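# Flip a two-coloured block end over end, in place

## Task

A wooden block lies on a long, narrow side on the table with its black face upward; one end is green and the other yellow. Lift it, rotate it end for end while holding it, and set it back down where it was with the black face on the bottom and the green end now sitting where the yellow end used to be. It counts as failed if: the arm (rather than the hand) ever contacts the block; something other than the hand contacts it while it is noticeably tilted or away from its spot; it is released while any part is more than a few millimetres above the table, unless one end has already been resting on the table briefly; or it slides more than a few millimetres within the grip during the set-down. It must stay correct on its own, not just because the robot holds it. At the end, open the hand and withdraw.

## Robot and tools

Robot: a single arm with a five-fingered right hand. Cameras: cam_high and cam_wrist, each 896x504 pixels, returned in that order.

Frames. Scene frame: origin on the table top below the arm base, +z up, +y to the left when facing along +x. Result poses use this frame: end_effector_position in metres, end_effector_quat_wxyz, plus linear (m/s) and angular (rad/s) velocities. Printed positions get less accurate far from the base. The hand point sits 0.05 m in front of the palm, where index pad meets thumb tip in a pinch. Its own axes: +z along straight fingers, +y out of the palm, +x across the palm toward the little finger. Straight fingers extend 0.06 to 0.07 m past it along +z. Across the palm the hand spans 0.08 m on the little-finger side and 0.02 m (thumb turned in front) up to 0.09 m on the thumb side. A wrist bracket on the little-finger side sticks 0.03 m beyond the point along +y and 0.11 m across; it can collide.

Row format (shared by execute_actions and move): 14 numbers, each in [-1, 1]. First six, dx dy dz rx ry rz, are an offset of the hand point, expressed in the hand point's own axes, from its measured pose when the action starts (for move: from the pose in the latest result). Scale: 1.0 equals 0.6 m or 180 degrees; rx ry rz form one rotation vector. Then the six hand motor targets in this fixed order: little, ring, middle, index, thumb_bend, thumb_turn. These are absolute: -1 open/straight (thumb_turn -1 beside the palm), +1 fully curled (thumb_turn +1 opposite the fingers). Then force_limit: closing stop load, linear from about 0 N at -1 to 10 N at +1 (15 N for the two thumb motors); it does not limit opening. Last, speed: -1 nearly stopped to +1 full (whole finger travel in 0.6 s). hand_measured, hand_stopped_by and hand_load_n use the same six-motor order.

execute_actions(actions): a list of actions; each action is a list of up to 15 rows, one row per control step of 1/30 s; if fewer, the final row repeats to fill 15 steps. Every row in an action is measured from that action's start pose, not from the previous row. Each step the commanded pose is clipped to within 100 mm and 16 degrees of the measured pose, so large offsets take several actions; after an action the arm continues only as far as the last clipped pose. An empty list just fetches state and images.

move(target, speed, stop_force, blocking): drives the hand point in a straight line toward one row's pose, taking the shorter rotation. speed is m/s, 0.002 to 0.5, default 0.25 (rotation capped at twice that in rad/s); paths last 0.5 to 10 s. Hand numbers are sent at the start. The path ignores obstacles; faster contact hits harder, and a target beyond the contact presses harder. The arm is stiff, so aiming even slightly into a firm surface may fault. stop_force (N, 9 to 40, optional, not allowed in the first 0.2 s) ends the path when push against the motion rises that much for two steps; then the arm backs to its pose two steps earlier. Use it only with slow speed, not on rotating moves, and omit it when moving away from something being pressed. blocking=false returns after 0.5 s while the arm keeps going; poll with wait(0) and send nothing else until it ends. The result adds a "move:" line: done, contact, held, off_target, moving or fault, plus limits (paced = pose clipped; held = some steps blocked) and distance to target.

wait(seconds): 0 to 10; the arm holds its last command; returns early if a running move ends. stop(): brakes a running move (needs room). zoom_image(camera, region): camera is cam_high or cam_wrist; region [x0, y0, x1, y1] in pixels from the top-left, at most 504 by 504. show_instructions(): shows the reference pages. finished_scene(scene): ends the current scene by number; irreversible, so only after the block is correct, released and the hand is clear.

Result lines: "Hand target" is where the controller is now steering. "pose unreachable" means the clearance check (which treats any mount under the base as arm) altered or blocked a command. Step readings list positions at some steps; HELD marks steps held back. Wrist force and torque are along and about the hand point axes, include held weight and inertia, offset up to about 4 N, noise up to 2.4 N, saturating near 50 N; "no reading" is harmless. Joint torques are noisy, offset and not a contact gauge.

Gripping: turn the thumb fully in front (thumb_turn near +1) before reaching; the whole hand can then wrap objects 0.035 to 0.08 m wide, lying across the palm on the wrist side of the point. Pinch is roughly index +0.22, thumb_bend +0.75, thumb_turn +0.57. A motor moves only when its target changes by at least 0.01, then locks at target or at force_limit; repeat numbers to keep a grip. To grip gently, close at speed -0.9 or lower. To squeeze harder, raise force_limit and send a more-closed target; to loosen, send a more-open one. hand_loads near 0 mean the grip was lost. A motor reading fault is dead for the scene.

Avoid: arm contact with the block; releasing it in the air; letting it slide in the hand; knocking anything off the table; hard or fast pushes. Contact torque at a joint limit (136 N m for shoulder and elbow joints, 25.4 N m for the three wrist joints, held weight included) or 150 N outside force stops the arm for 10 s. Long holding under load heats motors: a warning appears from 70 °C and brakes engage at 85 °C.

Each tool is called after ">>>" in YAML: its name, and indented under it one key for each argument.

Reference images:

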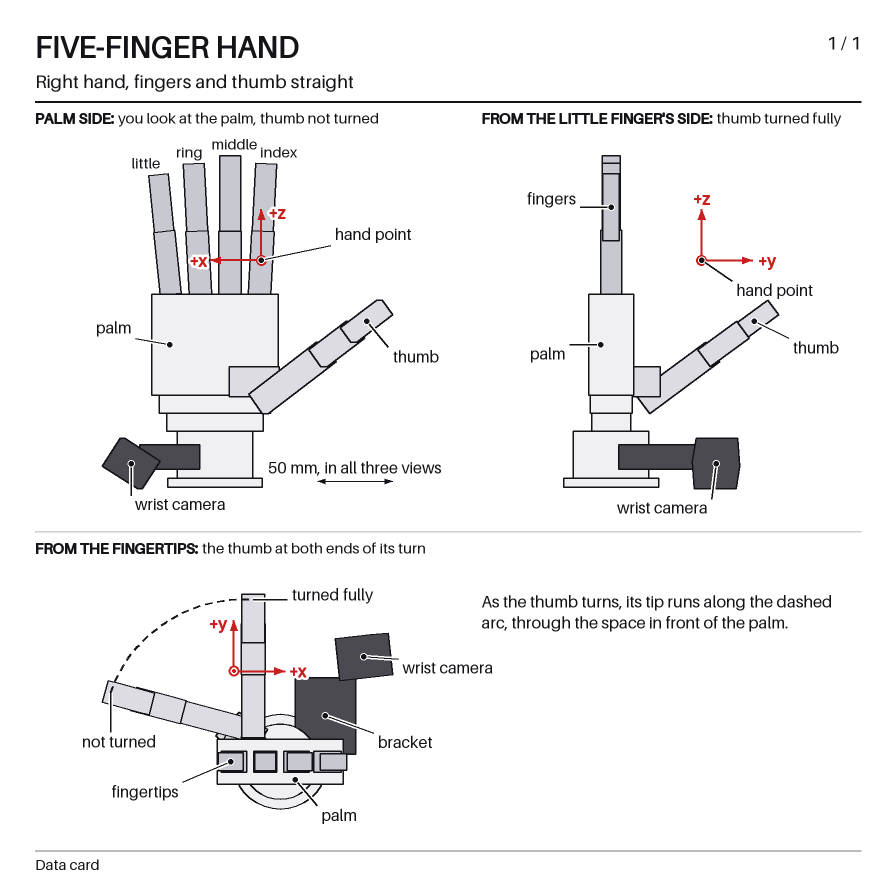

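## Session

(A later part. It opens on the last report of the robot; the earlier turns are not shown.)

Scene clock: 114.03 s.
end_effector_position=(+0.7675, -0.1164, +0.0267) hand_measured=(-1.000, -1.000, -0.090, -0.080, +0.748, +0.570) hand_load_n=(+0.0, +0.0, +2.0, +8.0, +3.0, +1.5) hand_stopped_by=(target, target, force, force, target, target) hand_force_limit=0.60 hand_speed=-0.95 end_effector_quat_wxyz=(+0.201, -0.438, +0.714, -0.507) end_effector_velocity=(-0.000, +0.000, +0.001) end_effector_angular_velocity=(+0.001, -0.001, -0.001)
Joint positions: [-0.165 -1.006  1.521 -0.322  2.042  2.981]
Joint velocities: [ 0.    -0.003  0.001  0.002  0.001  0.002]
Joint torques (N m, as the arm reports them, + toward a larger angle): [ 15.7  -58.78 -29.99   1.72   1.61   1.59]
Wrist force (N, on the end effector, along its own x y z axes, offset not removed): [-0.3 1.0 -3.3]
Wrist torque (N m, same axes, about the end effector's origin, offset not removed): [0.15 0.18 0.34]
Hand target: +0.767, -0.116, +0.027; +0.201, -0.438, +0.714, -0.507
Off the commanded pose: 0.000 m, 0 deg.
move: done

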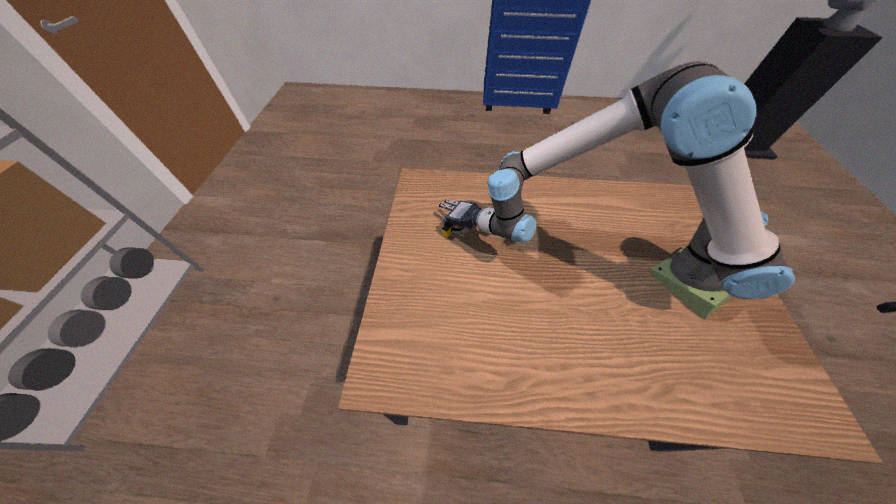

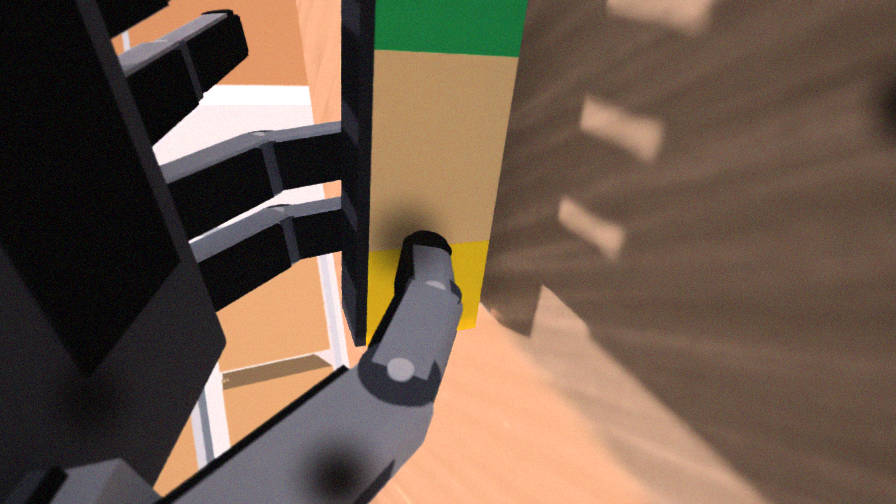

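Holds. Lift 15 cm, then open the middle finger.

>>> move:
  target: [0.04,-0.225,-0.102,0,0,0,-1,-1,0.5,0.55,0.75,0.57,0.6,-0.95]
  speed: 0.1

>>> move:
  target: [0,0,0,0,0,0,-1,-1,-1,0.55,0.75,0.57,0.6,-0.6]

Scene clock: 118.30 s.
end_effector_position=(+0.7670, -0.1163, +0.1767) hand_measured=(-1.000, -1.000, -0.090, -0.080, +0.748, +0.570) hand_load_n=(+0.0, +0.0, +2.0, +8.0, +3.0, +1.5) hand_stopped_by=(target, target, force, force, target, target) hand_force_limit=0.60 hand_speed=-0.95 end_effector_quat_wxyz=(+0.201, -0.438, +0.714, -0.507) end_effector_velocity=(+0.001, +0.000, +0.002) end_effector_angular_velocity=(+0.000, -0.001, +0.000)
Joint positions: [-0.115 -1.172  1.38  -0.01   2.09   2.991]
Joint velocities: [ 0.001 -0.001 -0.004  0.004  0.     0.001]
Joint torques (N m, as the arm reports them, + toward a larger angle): [ 13.85 -56.82 -31.63   1.49   1.39   1.7 ]
Wrist force (N, on the end effector, along its own x y z axes, offset not removed): [-1.4 1.4 -1.2]
Wrist torque (N m, same axes, about the end effector's origin, offset not removed): [0.14 0.25 0.22]
Hand target: +0.767, -0.116, +0.177; +0.201, -0.438, +0.714, -0.507
Off the commanded pose: 0.000 m, 0 deg.
move: done

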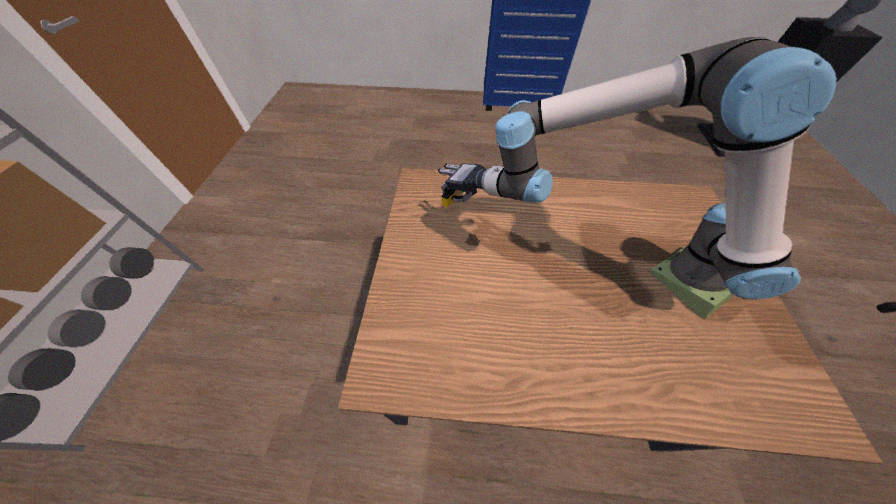

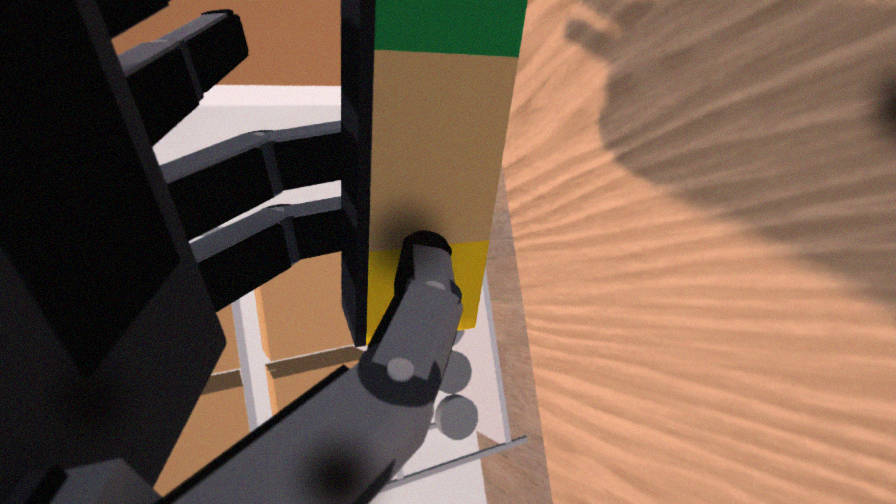

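Scene clock: 119.93 s.
end_effector_position=(+0.7670, -0.1163, +0.1767) hand_measured=(-1.000, -1.000, -1.000, -0.080, +0.748, +0.570) hand_load_n=(+0.0, +0.0, +0.0, +9.0, +2.0, -0.5) hand_stopped_by=(target, target, target, force, target, target) hand_force_limit=0.60 hand_speed=-0.60 end_effector_quat_wxyz=(+0.201, -0.438, +0.714, -0.507) end_effector_velocity=(-0.000, +0.000, +0.000) end_effector_angular_velocity=(-0.000, +0.001, +0.000)
Joint positions: [-0.115 -1.172  1.38  -0.01   2.09   2.991]
Joint velocities: [ 0.001 -0.    -0.001  0.001  0.001 -0.   ]
Joint torques (N m, as the arm reports them, + toward a larger angle): [  7.71 -35.92  -6.35  -2.37  -0.86   0.45]
Wrist force (N, on the end effector, along its own x y z axes, offset not removed): [-3.2 -2.9 -1.9]
Wrist torque (N m, same axes, about the end effector's origin, offset not removed): [-0.45 0.59 -0.13]
Hand target: +0.767, -0.116, +0.177; +0.201, -0.438, +0.714, -0.507
Off the commanded pose: 0.000 m, 0 deg.
move: done

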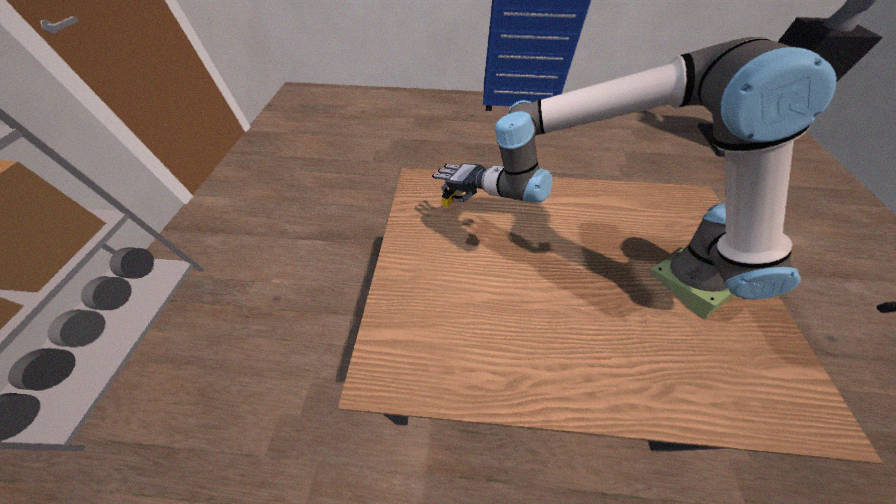

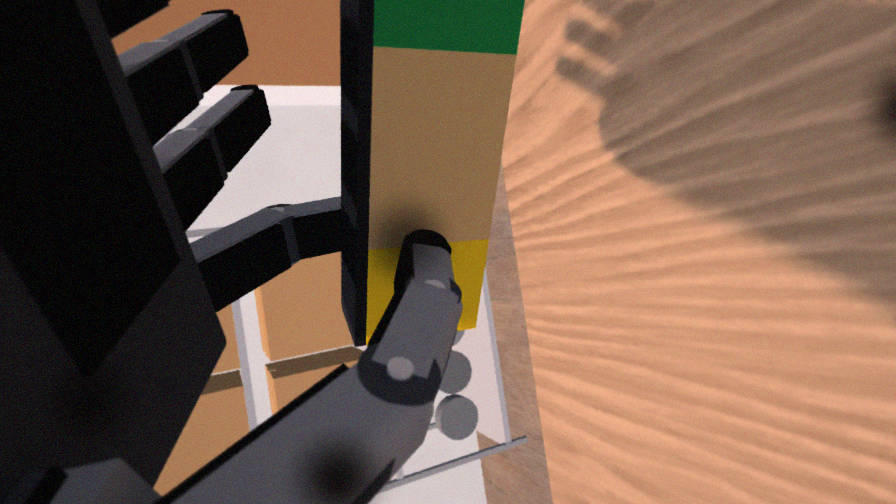

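Holds at 9 N. Loosen a little.

>>> move:
  target: [0,0,0,0,0,0,-1,-1,-1,-0.09,0.75,0.57,0.6,-0.95]

Scene clock: 122.47 s.
end_effector_position=(+0.7670, -0.1163, +0.1767) hand_measured=(-1.000, -1.000, -1.000, -0.092, +0.748, +0.570) hand_load_n=(+0.0, +0.0, +0.0, +4.5, +1.5, -0.5) hand_stopped_by=(target, target, target, target, target, target) hand_force_limit=0.60 hand_speed=-0.95 end_effector_quat_wxyz=(+0.201, -0.438, +0.714, -0.507) end_effector_velocity=(+0.000, +0.000, +0.000) end_effector_angular_velocity=(+0.000, -0.002, +0.000)
Joint positions: [-0.115 -1.172  1.38  -0.01   2.09   2.991]
Joint velocities: [ 0.    -0.    -0.    -0.001 -0.     0.   ]
Joint torques (N m, as the arm reports them, + toward a larger angle): [  5.29 -40.69  -5.94  -2.57  -0.97  -0.92]
Wrist force (N, on the end effector, along its own x y z axes, offset not removed): [2.8 -1.0 -4.1]
Wrist torque (N m, same axes, about the end effector's origin, offset not removed): [-0.04 0.13 0.41]
Hand target: +0.767, -0.116, +0.177; +0.201, -0.438, +0.714, -0.507
Off the commanded pose: 0.000 m, 0 deg.
move: done

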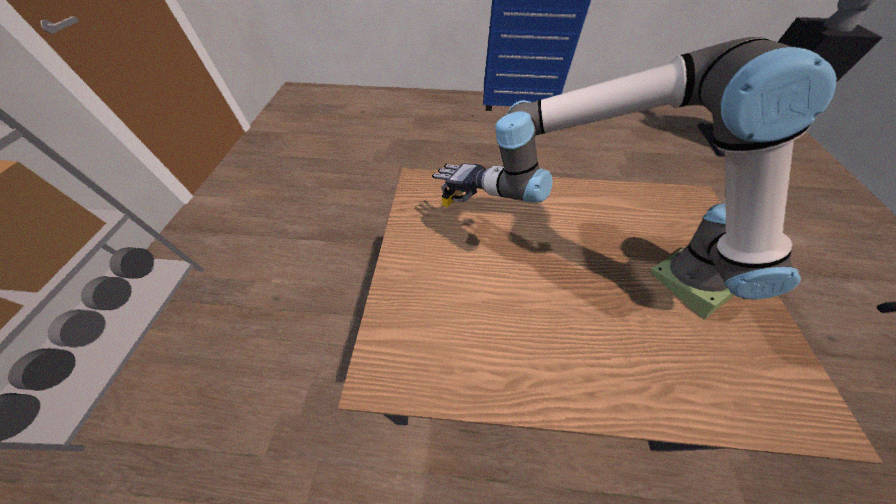

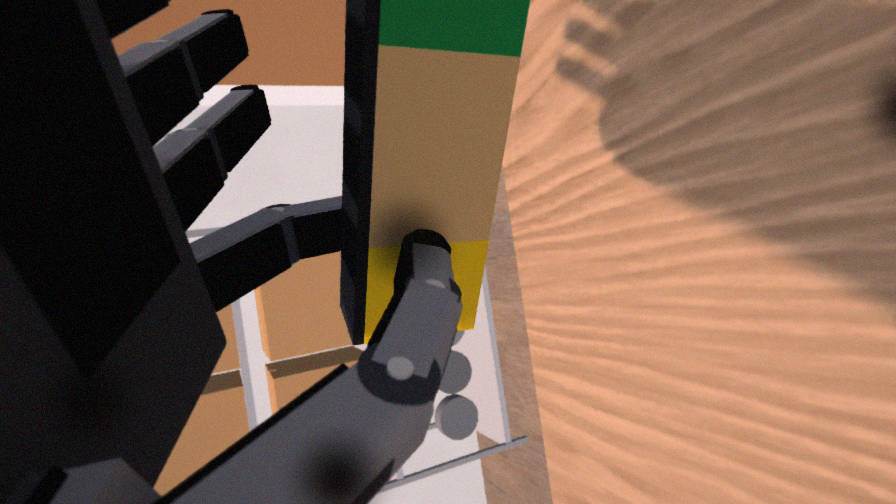

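>>> move:
  target: [0,0,0,0,0,0,-1,-1,-1,-0.096,0.75,0.57,0.6,-0.98]

>>> wait:
  seconds: 2

Scene clock: 125.47 s.
end_effector_position=(+0.7670, -0.1163, +0.1767) hand_measured=(-1.000, -1.000, -1.000, -0.096, +0.748, +0.570) hand_load_n=(+0.0, +0.0, +0.0, +3.0, +1.5, -0.5) hand_stopped_by=(target, target, target, target, target, target) hand_force_limit=0.60 hand_speed=-0.98 end_effector_quat_wxyz=(+0.201, -0.438, +0.714, -0.507) end_effector_velocity=(+0.000, -0.000, +0.000) end_effector_angular_velocity=(+0.000, -0.001, -0.001)
Joint positions: [-0.115 -1.172  1.38  -0.01   2.09   2.991]
Joint velocities: [-0.    -0.    -0.    -0.     0.     0.001]
Joint torques (N m, as the arm reports them, + toward a larger angle): [ 13.86 -50.07  -6.17  -2.41   0.9   -1.41]
Wrist force (N, on the end effector, along its own x y z axes, offset not removed): [3.1 4.0 0.8]
Wrist torque (N m, same axes, about the end effector's origin, offset not removed): [0.39 -0.35 0.50]
Hand target: +0.767, -0.116, +0.177; +0.201, -0.438, +0.714, -0.507
Off the commanded pose: 0.000 m, 0 deg.
move: done

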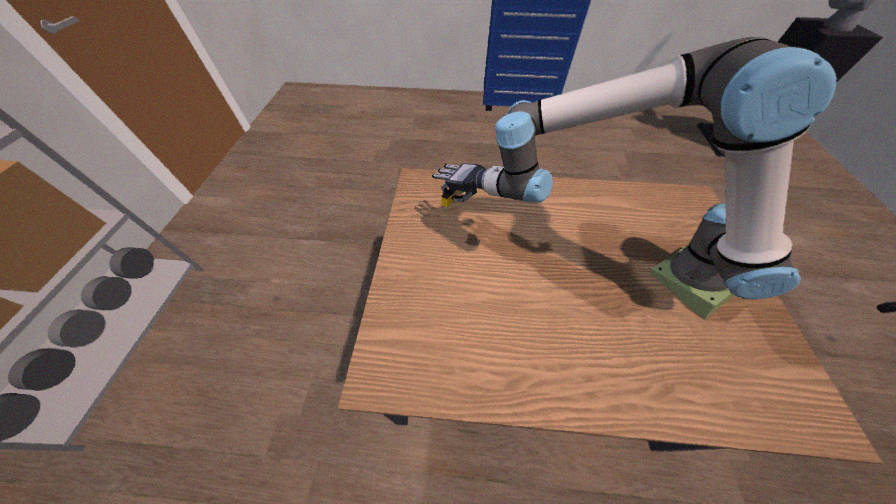

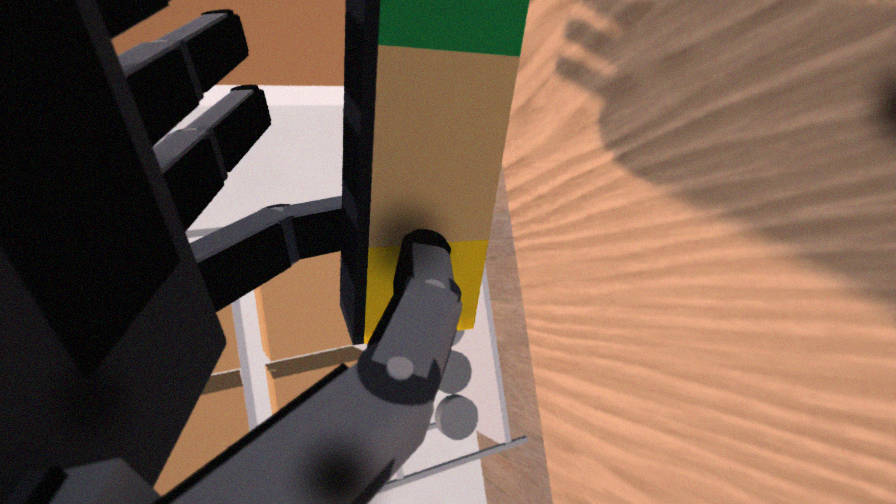

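Scene clock: 127.47 s.
end_effector_position=(+0.7670, -0.1163, +0.1767) hand_measured=(-1.000, -1.000, -1.000, -0.096, +0.748, +0.570) hand_load_n=(+0.0, +0.0, +0.0, +3.0, +1.5, -0.5) hand_stopped_by=(target, target, target, target, target, target) hand_force_limit=0.60 hand_speed=-0.98 end_effector_quat_wxyz=(+0.201, -0.438, +0.714, -0.507) end_effector_velocity=(-0.001, -0.000, -0.001) end_effector_angular_velocity=(-0.001, +0.003, +0.000)
Joint positions: [-0.115 -1.172  1.38  -0.01   2.09   2.991]
Joint velocities: [-0.     0.     0.002 -0.    -0.    -0.001]
Joint torques (N m, as the arm reports them, + toward a larger angle): [  8.65 -35.22  -4.92  -2.24  -1.64  -1.13]
Wrist force (N, on the end effector, along its own x y z axes, offset not removed): [-1.6 -0.7 -0.2]
Wrist torque (N m, same axes, about the end effector's origin, offset not removed): [-0.34 0.54 0.04]
Hand target: +0.767, -0.116, +0.177; +0.201, -0.438, +0.714, -0.507
Off the commanded pose: 0.000 m, 0 deg.
wait: 2.00 s; at rest by 0.17 s

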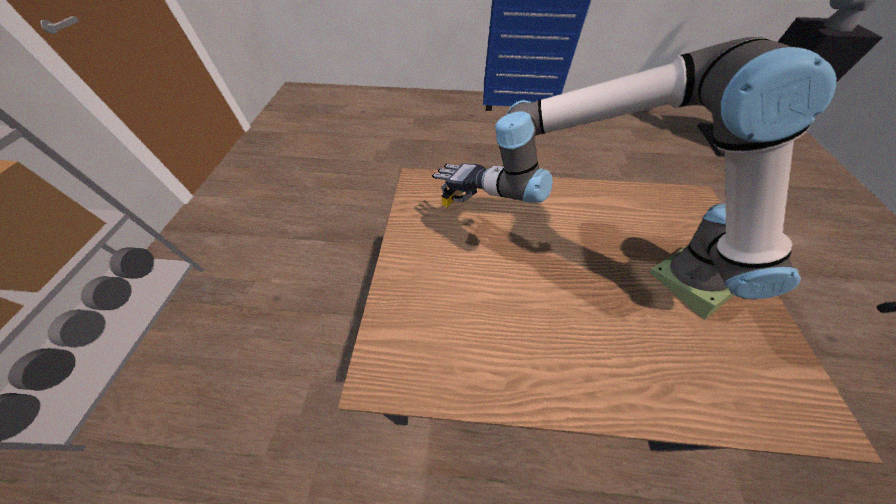

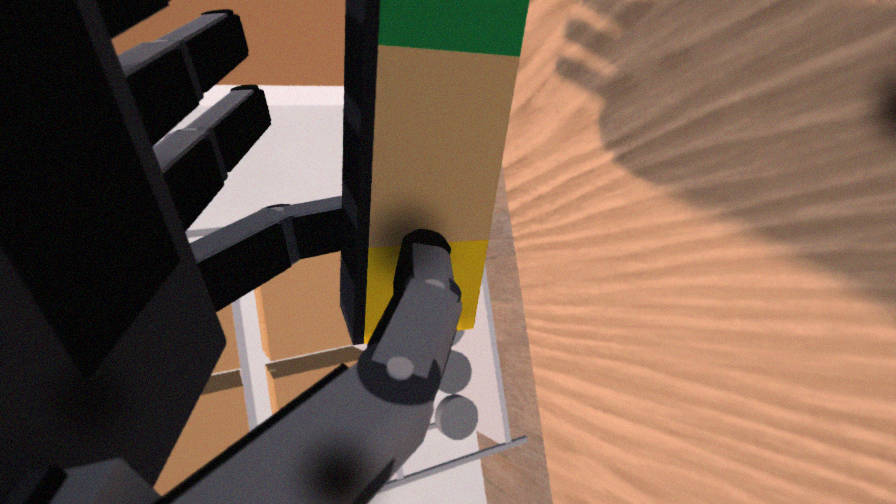

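>>> move:
  target: [0,0,0,0,0,0,0,-1,-1,-0.096,0.75,0.57,-0.5,-0.8]

>>> zoom_image:
  camera: "cam_high"
  region: [410, 150, 510, 220]

Scene clock: 133.40 s.
end_effector_position=(+0.7670, -0.1163, +0.1767) hand_measured=(+0.000, -1.000, -1.000, -0.096, +0.748, +0.570) hand_load_n=(+1.5, +0.0, +0.0, +4.0, +4.0, +2.5) hand_stopped_by=(target, target, target, target, target, target) hand_force_limit=-0.50 hand_speed=-0.80 end_effector_quat_wxyz=(+0.201, -0.438, +0.714, -0.507) end_effector_velocity=(-0.000, +0.001, -0.000) end_effector_angular_velocity=(+0.001, -0.001, +0.000)
Joint positions: [-0.115 -1.172  1.38  -0.01   2.09   2.991]
Joint velocities: [ 0.001 -0.     0.001 -0.001 -0.     0.001]
Joint torques (N m, as the arm reports them, + toward a larger angle): [  8.21 -34.63  -5.98  -2.23  -1.74  -0.78]
Wrist force (N, on the end effector, along its own x y z axes, offset not removed): [-1.9 0.1 -3.5]
Wrist torque (N m, same axes, about the end effector's origin, offset not removed): [0.04 0.60 0.34]
Hand target: +0.767, -0.116, +0.177; +0.201, -0.438, +0.714, -0.507
Off the commanded pose: 0.000 m, 0 deg.
move: done

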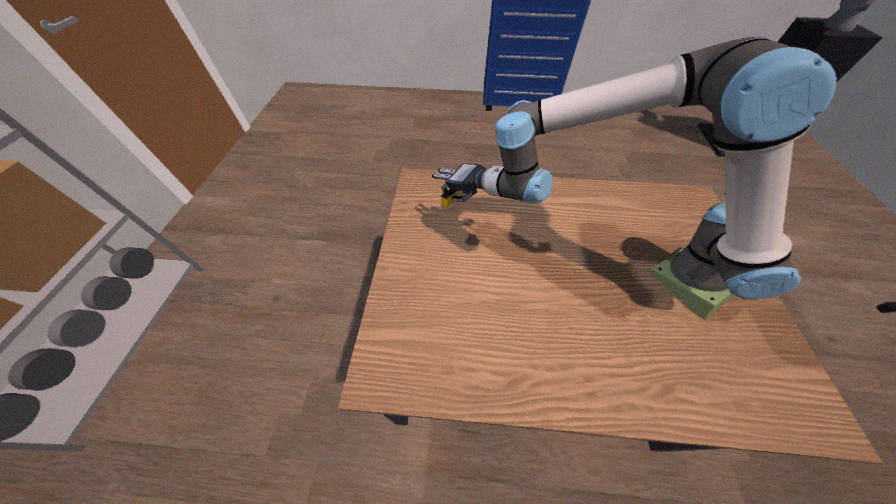

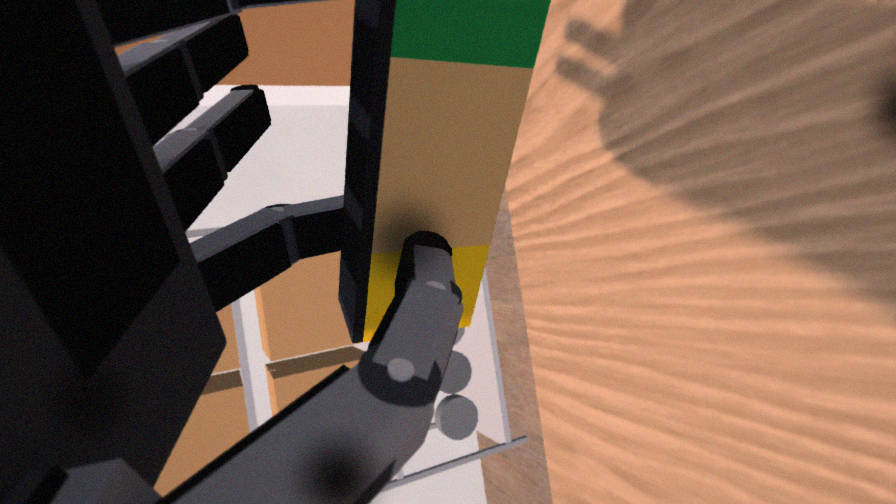

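Region (410, 150, 510, 220) of cam_high's 896x504 image, scaled by 5.040, with more detail than that image has; it fills the top 353 rows of this view, and the rest is white.

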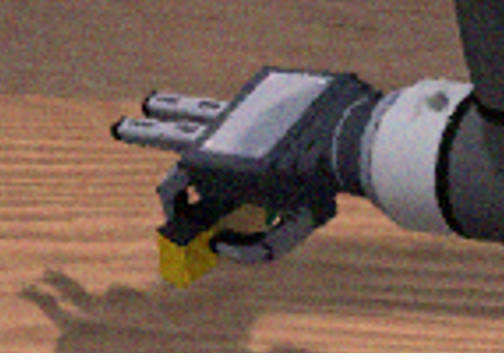

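>>> move:
  target: [0,0,0,0,0,0,-1,-1,-1,-0.096,0.75,0.57,-0.5,-0.6]

Scene clock: 141.00 s.
end_effector_position=(+0.7670, -0.1163, +0.1767) hand_measured=(-1.000, -1.000, -1.000, -0.096, +0.748, +0.570) hand_load_n=(+0.0, +0.0, +0.0, +3.5, +2.5, -0.5) hand_stopped_by=(target, target, target, target, target, target) hand_force_limit=-0.50 hand_speed=-0.60 end_effector_quat_wxyz=(+0.201, -0.438, +0.714, -0.507) end_effector_velocity=(-0.000, +0.000, +0.000) end_effector_angular_velocity=(+0.000, +0.001, +0.001)
Joint positions: [-0.115 -1.172  1.38  -0.01   2.09   2.991]
Joint velocities: [ 0.001 -0.     0.     0.001 -0.     0.   ]
Joint torques (N m, as the arm reports them, + toward a larger angle): [ 14.09 -35.27  -5.61  -2.46  -1.74  -1.02]
Wrist force (N, on the end effector, along its own x y z axes, offset not removed): [-1.1 -0.2 -4.0]
Wrist torque (N m, same axes, about the end effector's origin, offset not removed): [0.07 0.40 0.23]
Hand target: +0.767, -0.116, +0.177; +0.201, -0.438, +0.714, -0.507
Off the commanded pose: 0.000 m, 0 deg.
move: done

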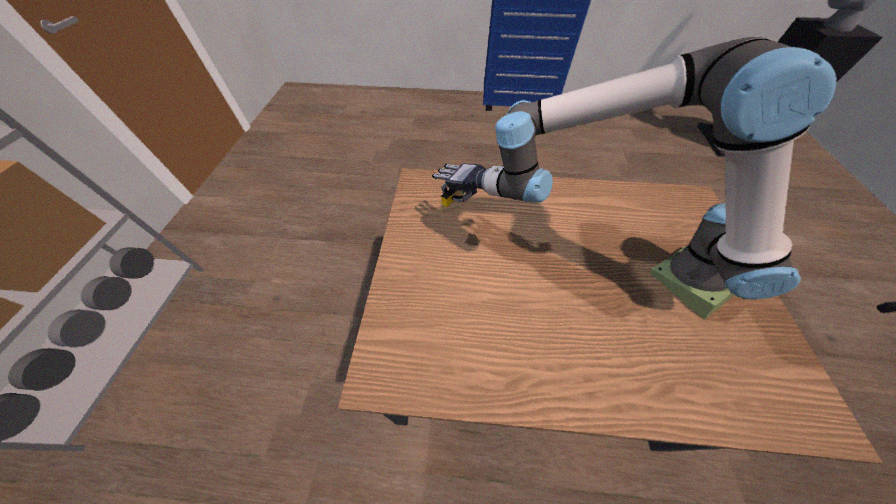

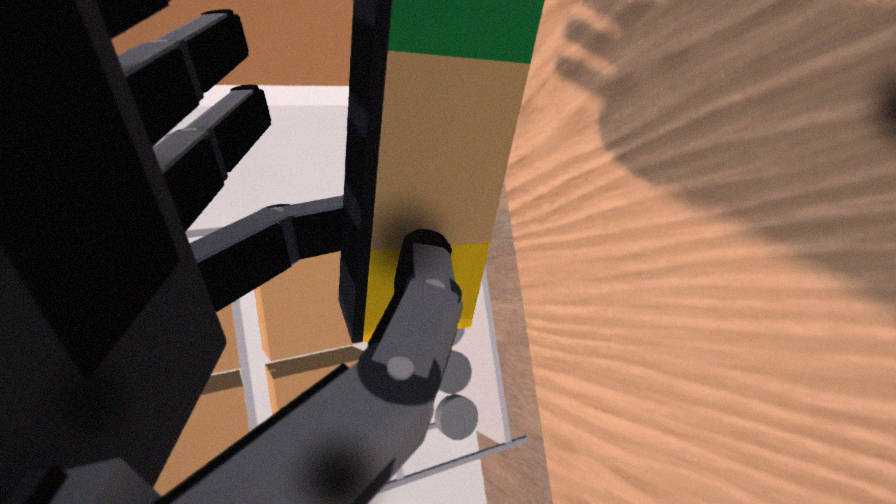

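>>> move:
  target: [0,0,0,0,0,0,-1,-1,-1,-0.101,0.75,0.57,0.6,-0.98]

Scene clock: 142.60 s.
end_effector_position=(+0.7670, -0.1163, +0.1767) hand_measured=(-1.000, -1.000, -1.000, -0.102, +0.748, +0.570) hand_load_n=(+0.0, +0.0, +0.0, +2.0, +2.0, -0.5) hand_stopped_by=(target, target, target, target, target, target) hand_force_limit=0.60 hand_speed=-0.98 end_effector_quat_wxyz=(+0.201, -0.438, +0.714, -0.507) end_effector_velocity=(+0.000, -0.000, +0.000) end_effector_angular_velocity=(-0.000, -0.000, -0.000)
Joint positions: [-0.115 -1.172  1.38  -0.01   2.09   2.991]
Joint velocities: [-0.001  0.    -0.001  0.    -0.001 -0.   ]
Joint torques (N m, as the arm reports them, + toward a larger angle): [ 14.16 -35.53  -6.55  -2.27  -1.58  -0.92]
Wrist force (N, on the end effector, along its own x y z axes, offset not removed): [-2.7 1.6 -1.7]
Wrist torque (N m, same axes, about the end effector's origin, offset not removed): [0.13 0.56 0.14]
Hand target: +0.767, -0.116, +0.177; +0.201, -0.438, +0.714, -0.507
Off the commanded pose: 0.000 m, 0 deg.
move: done

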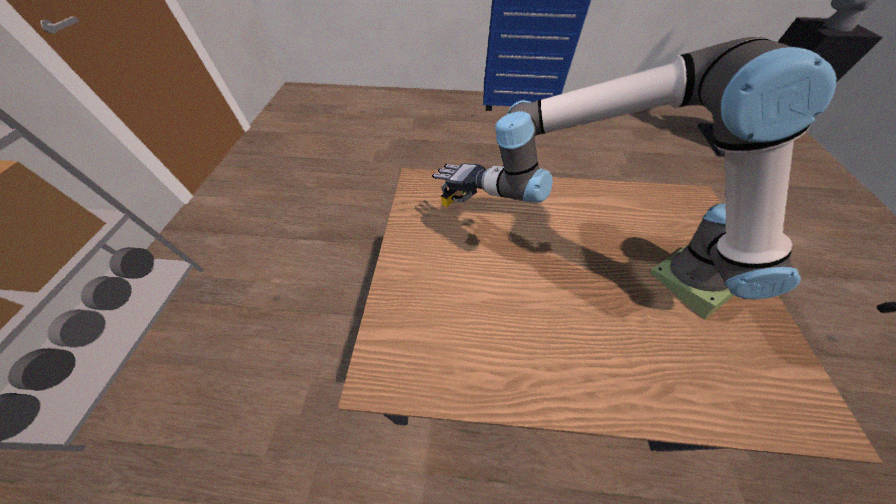

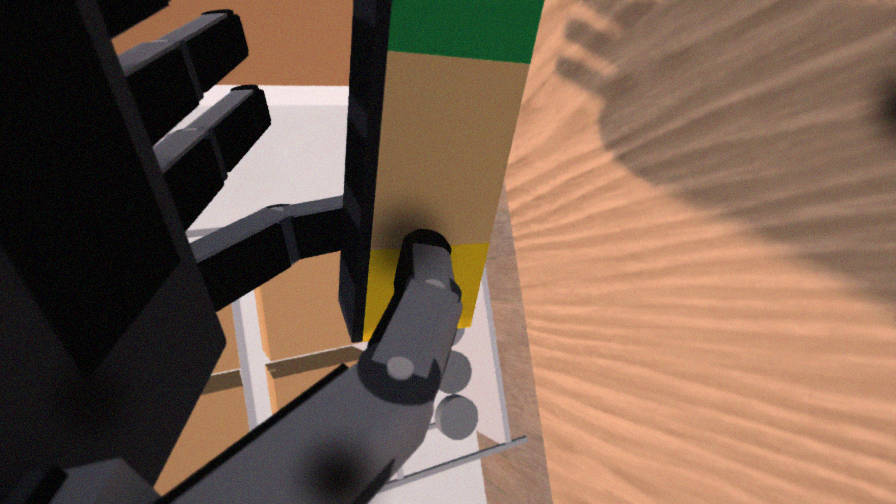

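>>> move:
  target: [0,0,0,0,0,0,-1,-1,-1,-0.105,0.75,0.57,0.6,-0.98]

Scene clock: 144.63 s.
end_effector_position=(+0.7670, -0.1163, +0.1767) hand_measured=(-1.000, -1.000, -1.000, -0.106, +0.750, +0.570) hand_load_n=(+0.0, +0.0, +0.0, +0.5, +0.5, +0.0) hand_stopped_by=(target, target, target, target, target, target) hand_force_limit=0.60 hand_speed=-0.98 end_effector_quat_wxyz=(+0.201, -0.438, +0.714, -0.507) end_effector_velocity=(-0.001, +0.001, -0.001) end_effector_angular_velocity=(+0.001, +0.002, +0.000)
Joint positions: [-0.115 -1.172  1.38  -0.01   2.09   2.991]
Joint velocities: [ 0.    -0.     0.002  0.    -0.     0.001]
Joint torques (N m, as the arm reports them, + toward a larger angle): [ 14.19 -36.29  -7.12  -2.03  -1.56  -1.17]
Wrist force (N, on the end effector, along its own x y z axes, offset not removed): [0.4 -2.4 -4.3]
Wrist torque (N m, same axes, about the end effector's origin, offset not removed): [-0.30 0.22 0.06]
Hand target: +0.767, -0.116, +0.177; +0.201, -0.438, +0.714, -0.507
Off the commanded pose: 0.000 m, 0 deg.
move: done

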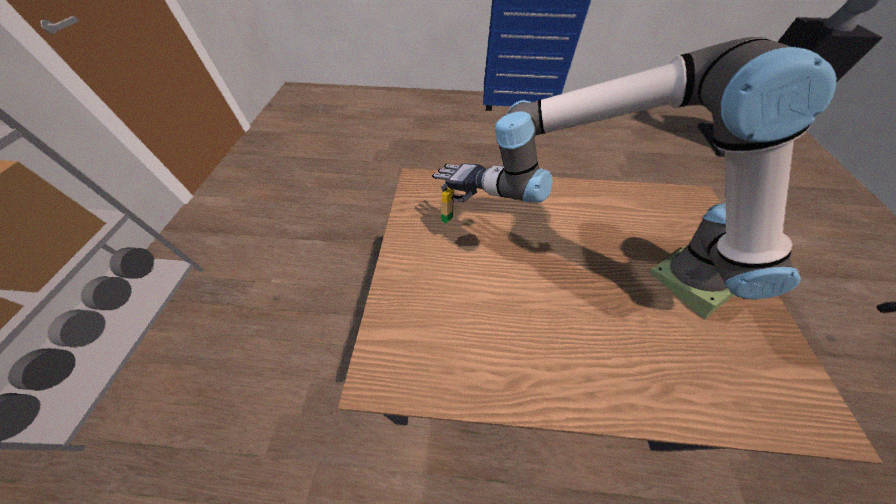

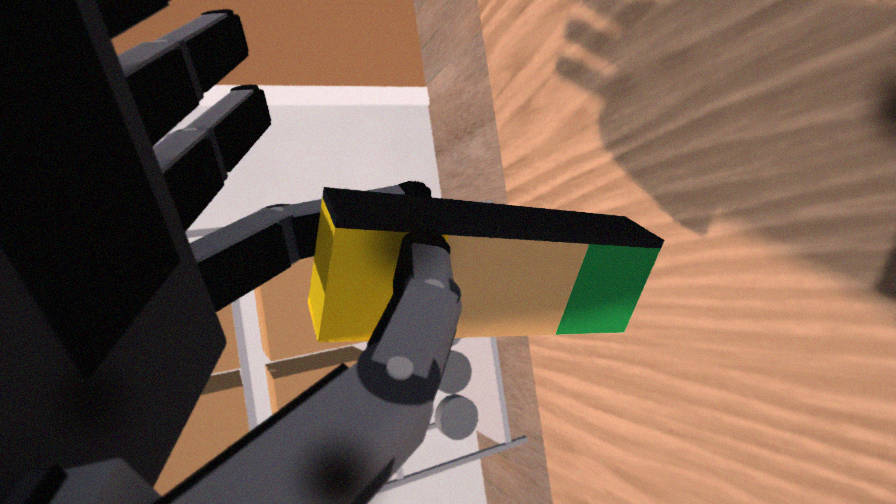

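Swung to vertical. Tighten now.

>>> move:
  target: [0,0,0,0,0,0,-1,-1,-1,0.5,0.75,0.57,0.2,-0.97]

>>> zoom_image:
  camera: "cam_wrist"
  region: [250, 150, 550, 400]

Scene clock: 149.13 s.
end_effector_position=(+0.7670, -0.1163, +0.1767) hand_measured=(-1.000, -1.000, -1.000, -0.086, +0.748, +0.570) hand_load_n=(+0.0, +0.0, +0.0, +6.0, +2.0, +0.0) hand_stopped_by=(target, target, target, force, target, target) hand_force_limit=0.20 hand_speed=-0.97 end_effector_quat_wxyz=(+0.201, -0.438, +0.714, -0.507) end_effector_velocity=(-0.000, -0.000, -0.000) end_effector_angular_velocity=(+0.000, +0.000, -0.001)
Joint positions: [-0.115 -1.172  1.38  -0.01   2.09   2.991]
Joint velocities: [-0.001  0.     0.    -0.     0.     0.   ]
Joint torques (N m, as the arm reports them, + toward a larger angle): [ 13.26 -38.56  -4.74  -1.92  -1.47  -1.19]
Wrist force (N, on the end effector, along its own x y z axes, offset not removed): [-1.3 -1.3 -2.7]
Wrist torque (N m, same axes, about the end effector's origin, offset not removed): [-0.12 0.47 0.03]
Hand target: +0.767, -0.116, +0.177; +0.201, -0.438, +0.714, -0.507
Off the commanded pose: 0.000 m, 0 deg.
move: done

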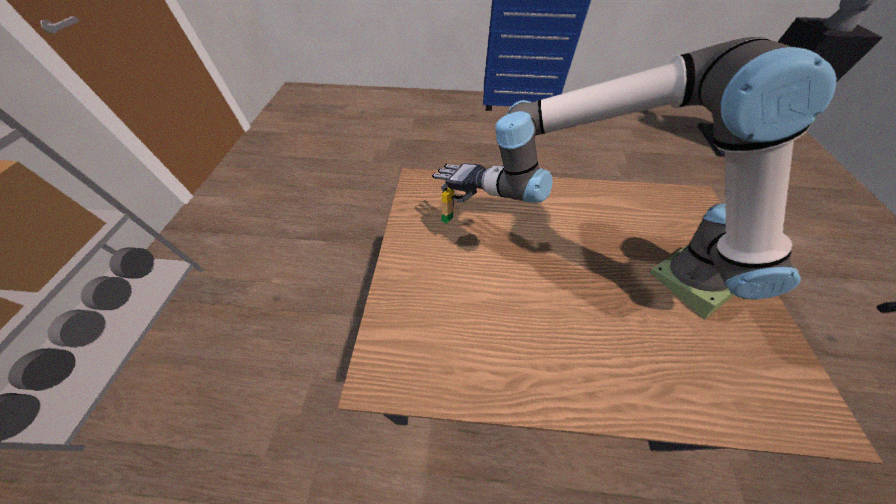

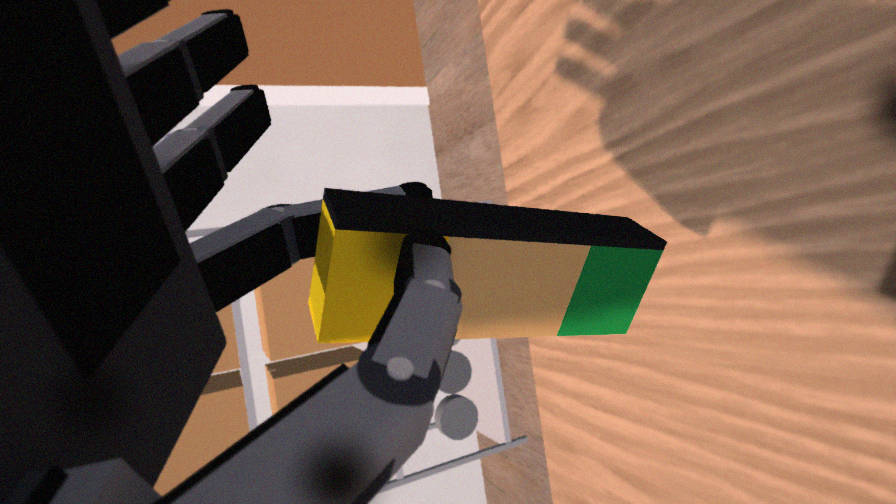

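Region (250, 150, 550, 400) of cam_wrist's 896x504 image, scaled by 1.680, with more detail than that image has.

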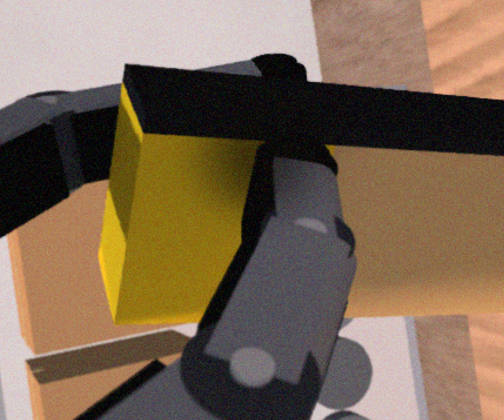

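>>> move:
  target: [0,0,0,0,0,0,-1,-1,-1,0.55,0.75,0.57,0.9,-0.97]

>>> move:
  target: [0,0,0,-0.035,0.2,-0.457,-1,-1,-1,0.55,0.75,0.57,0.9,-0.97]
  speed: 0.2

>>> zoom_image:
  camera: "cam_high"
  region: [390, 140, 550, 250]

Scene clock: 159.27 s.
end_effector_position=(+0.7670, -0.1163, +0.1767) hand_measured=(-1.000, -1.000, -1.000, -0.078, +0.748, +0.570) hand_load_n=(+0.0, +0.0, +0.0, +9.5, +2.5, +0.0) hand_stopped_by=(target, target, target, force, target, target) hand_force_limit=0.90 hand_speed=-0.97 end_effector_quat_wxyz=(+0.201, -0.438, +0.714, -0.507) end_effector_velocity=(+0.001, +0.000, +0.001) end_effector_angular_velocity=(-0.001, -0.002, +0.000)
Joint positions: [-0.115 -1.172  1.38  -0.01   2.09   2.991]
Joint velocities: [ 0.001 -0.    -0.001 -0.001  0.    -0.   ]
Joint torques (N m, as the arm reports them, + toward a larger angle): [ 14.3  -40.83  -5.14  -1.86  -1.55  -0.98]
Wrist force (N, on the end effector, along its own x y z axes, offset not removed): [-2.4 1.0 -3.6]
Wrist torque (N m, same axes, about the end effector's origin, offset not removed): [0.18 0.50 0.01]
Hand target: +0.767, -0.116, +0.177; +0.201, -0.438, +0.714, -0.507
Off the commanded pose: 0.000 m, 0 deg.
move: done

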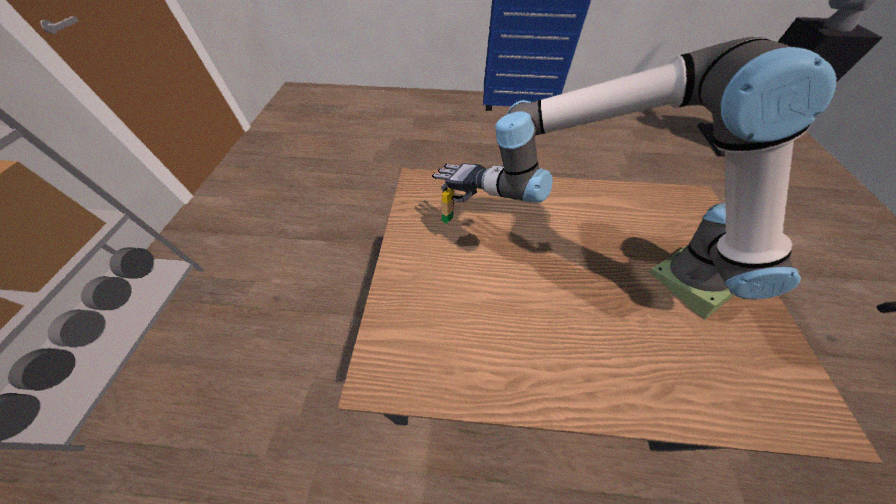

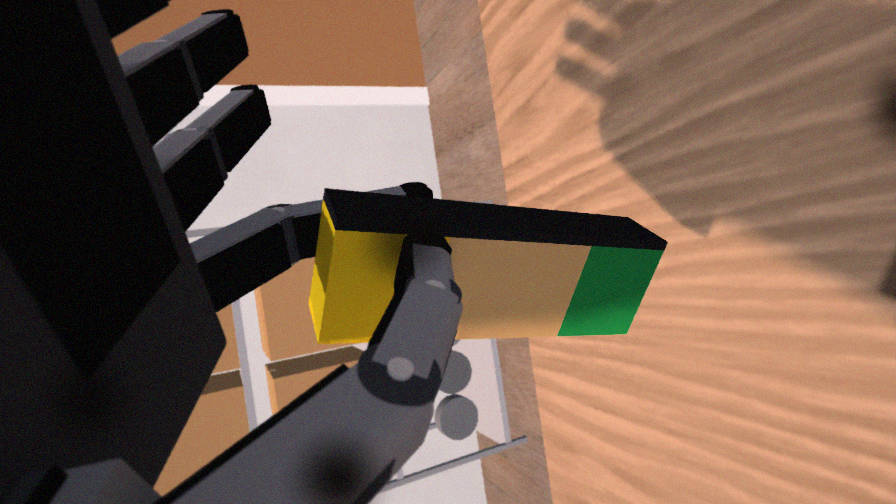

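Scene clock: 163.50 s.
end_effector_position=(+0.7667, -0.1159, +0.1764) hand_measured=(-1.000, -1.000, -1.000, -0.078, +0.748, +0.570) hand_load_n=(+0.0, +0.0, +0.0, +9.5, +2.5, +0.5) hand_stopped_by=(target, target, target, force, target, target) hand_force_limit=0.90 hand_speed=-0.97 end_effector_quat_wxyz=(+0.202, +0.610, -0.489, +0.590) end_effector_velocity=(-0.000, +0.000, +0.000) end_effector_angular_velocity=(-0.000, +0.001, +0.001)
Joint positions: [ 0.069 -0.916  1.149 -0.295  2.62   1.878]
Joint velocities: [ 0.    -0.    -0.     0.001 -0.    -0.   ]
Joint torques (N m, as the arm reports them, + toward a larger angle): [  5.42 -62.89 -31.65   1.71  -1.84   1.62]
Wrist force (N, on the end effector, along its own x y z axes, offset not removed): [-0.4 2.1 -4.5]
Wrist torque (N m, same axes, about the end effector's origin, offset not removed): [0.52 0.41 0.15]
Hand target: +0.767, -0.116, +0.176; +0.202, +0.610, -0.489, +0.590
Off the commanded pose: 0.001 m, 32 deg; orientation clipped at the last step of the last action.
move: held; limits=paced,held; held on 45 of 127 steps, including the last
pose unreachable: on one or more control steps of this call, first in action 0 (counted from 0), an arm could not follow its commanded pose, so it was not sent that pose on those steps. On the call's last step it was still not sent that pose. It may still have moved: this result reports where it is.
cause: the commanded pose would bring two parts of the arm too close to each other (joints 4 (wrist 1) to 6 (wrist 3) lie between them).

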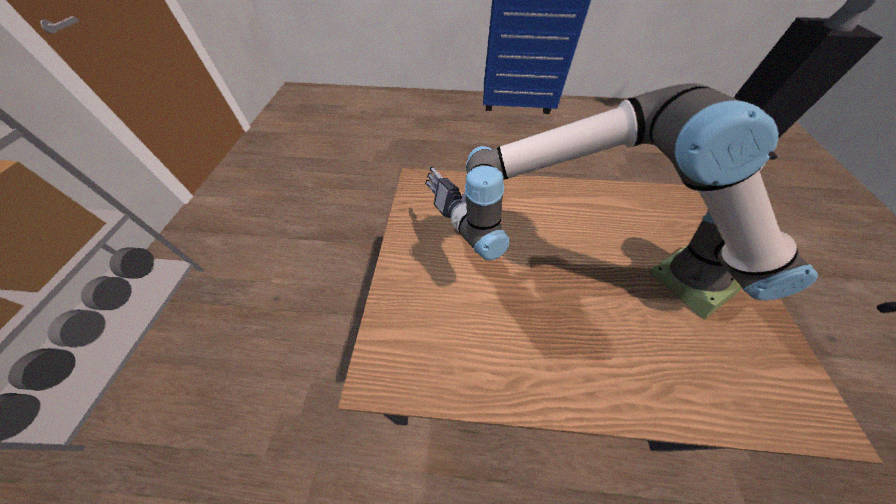

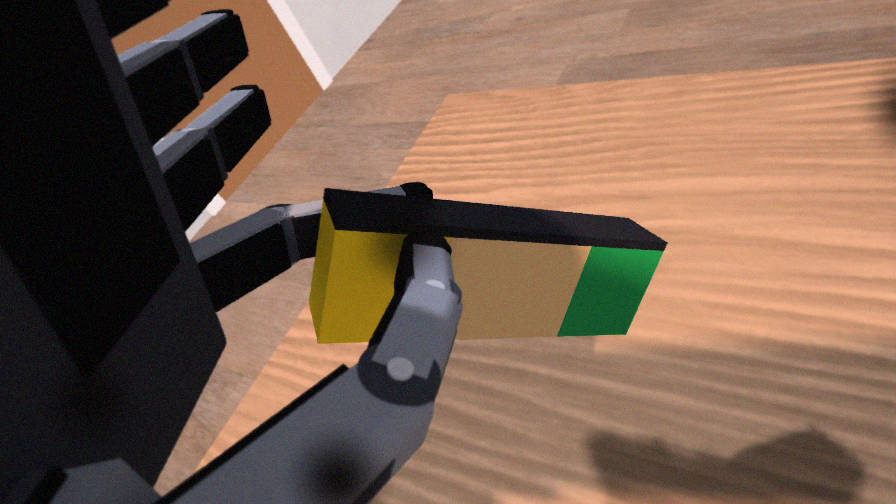

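Region (390, 140, 550, 250) of cam_high's 896x504 image, scaled by 3.150, with more detail than that image has; it fills the top 346 rows of this view, and the rest is white.

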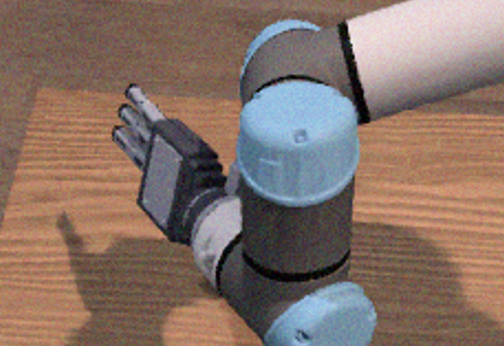

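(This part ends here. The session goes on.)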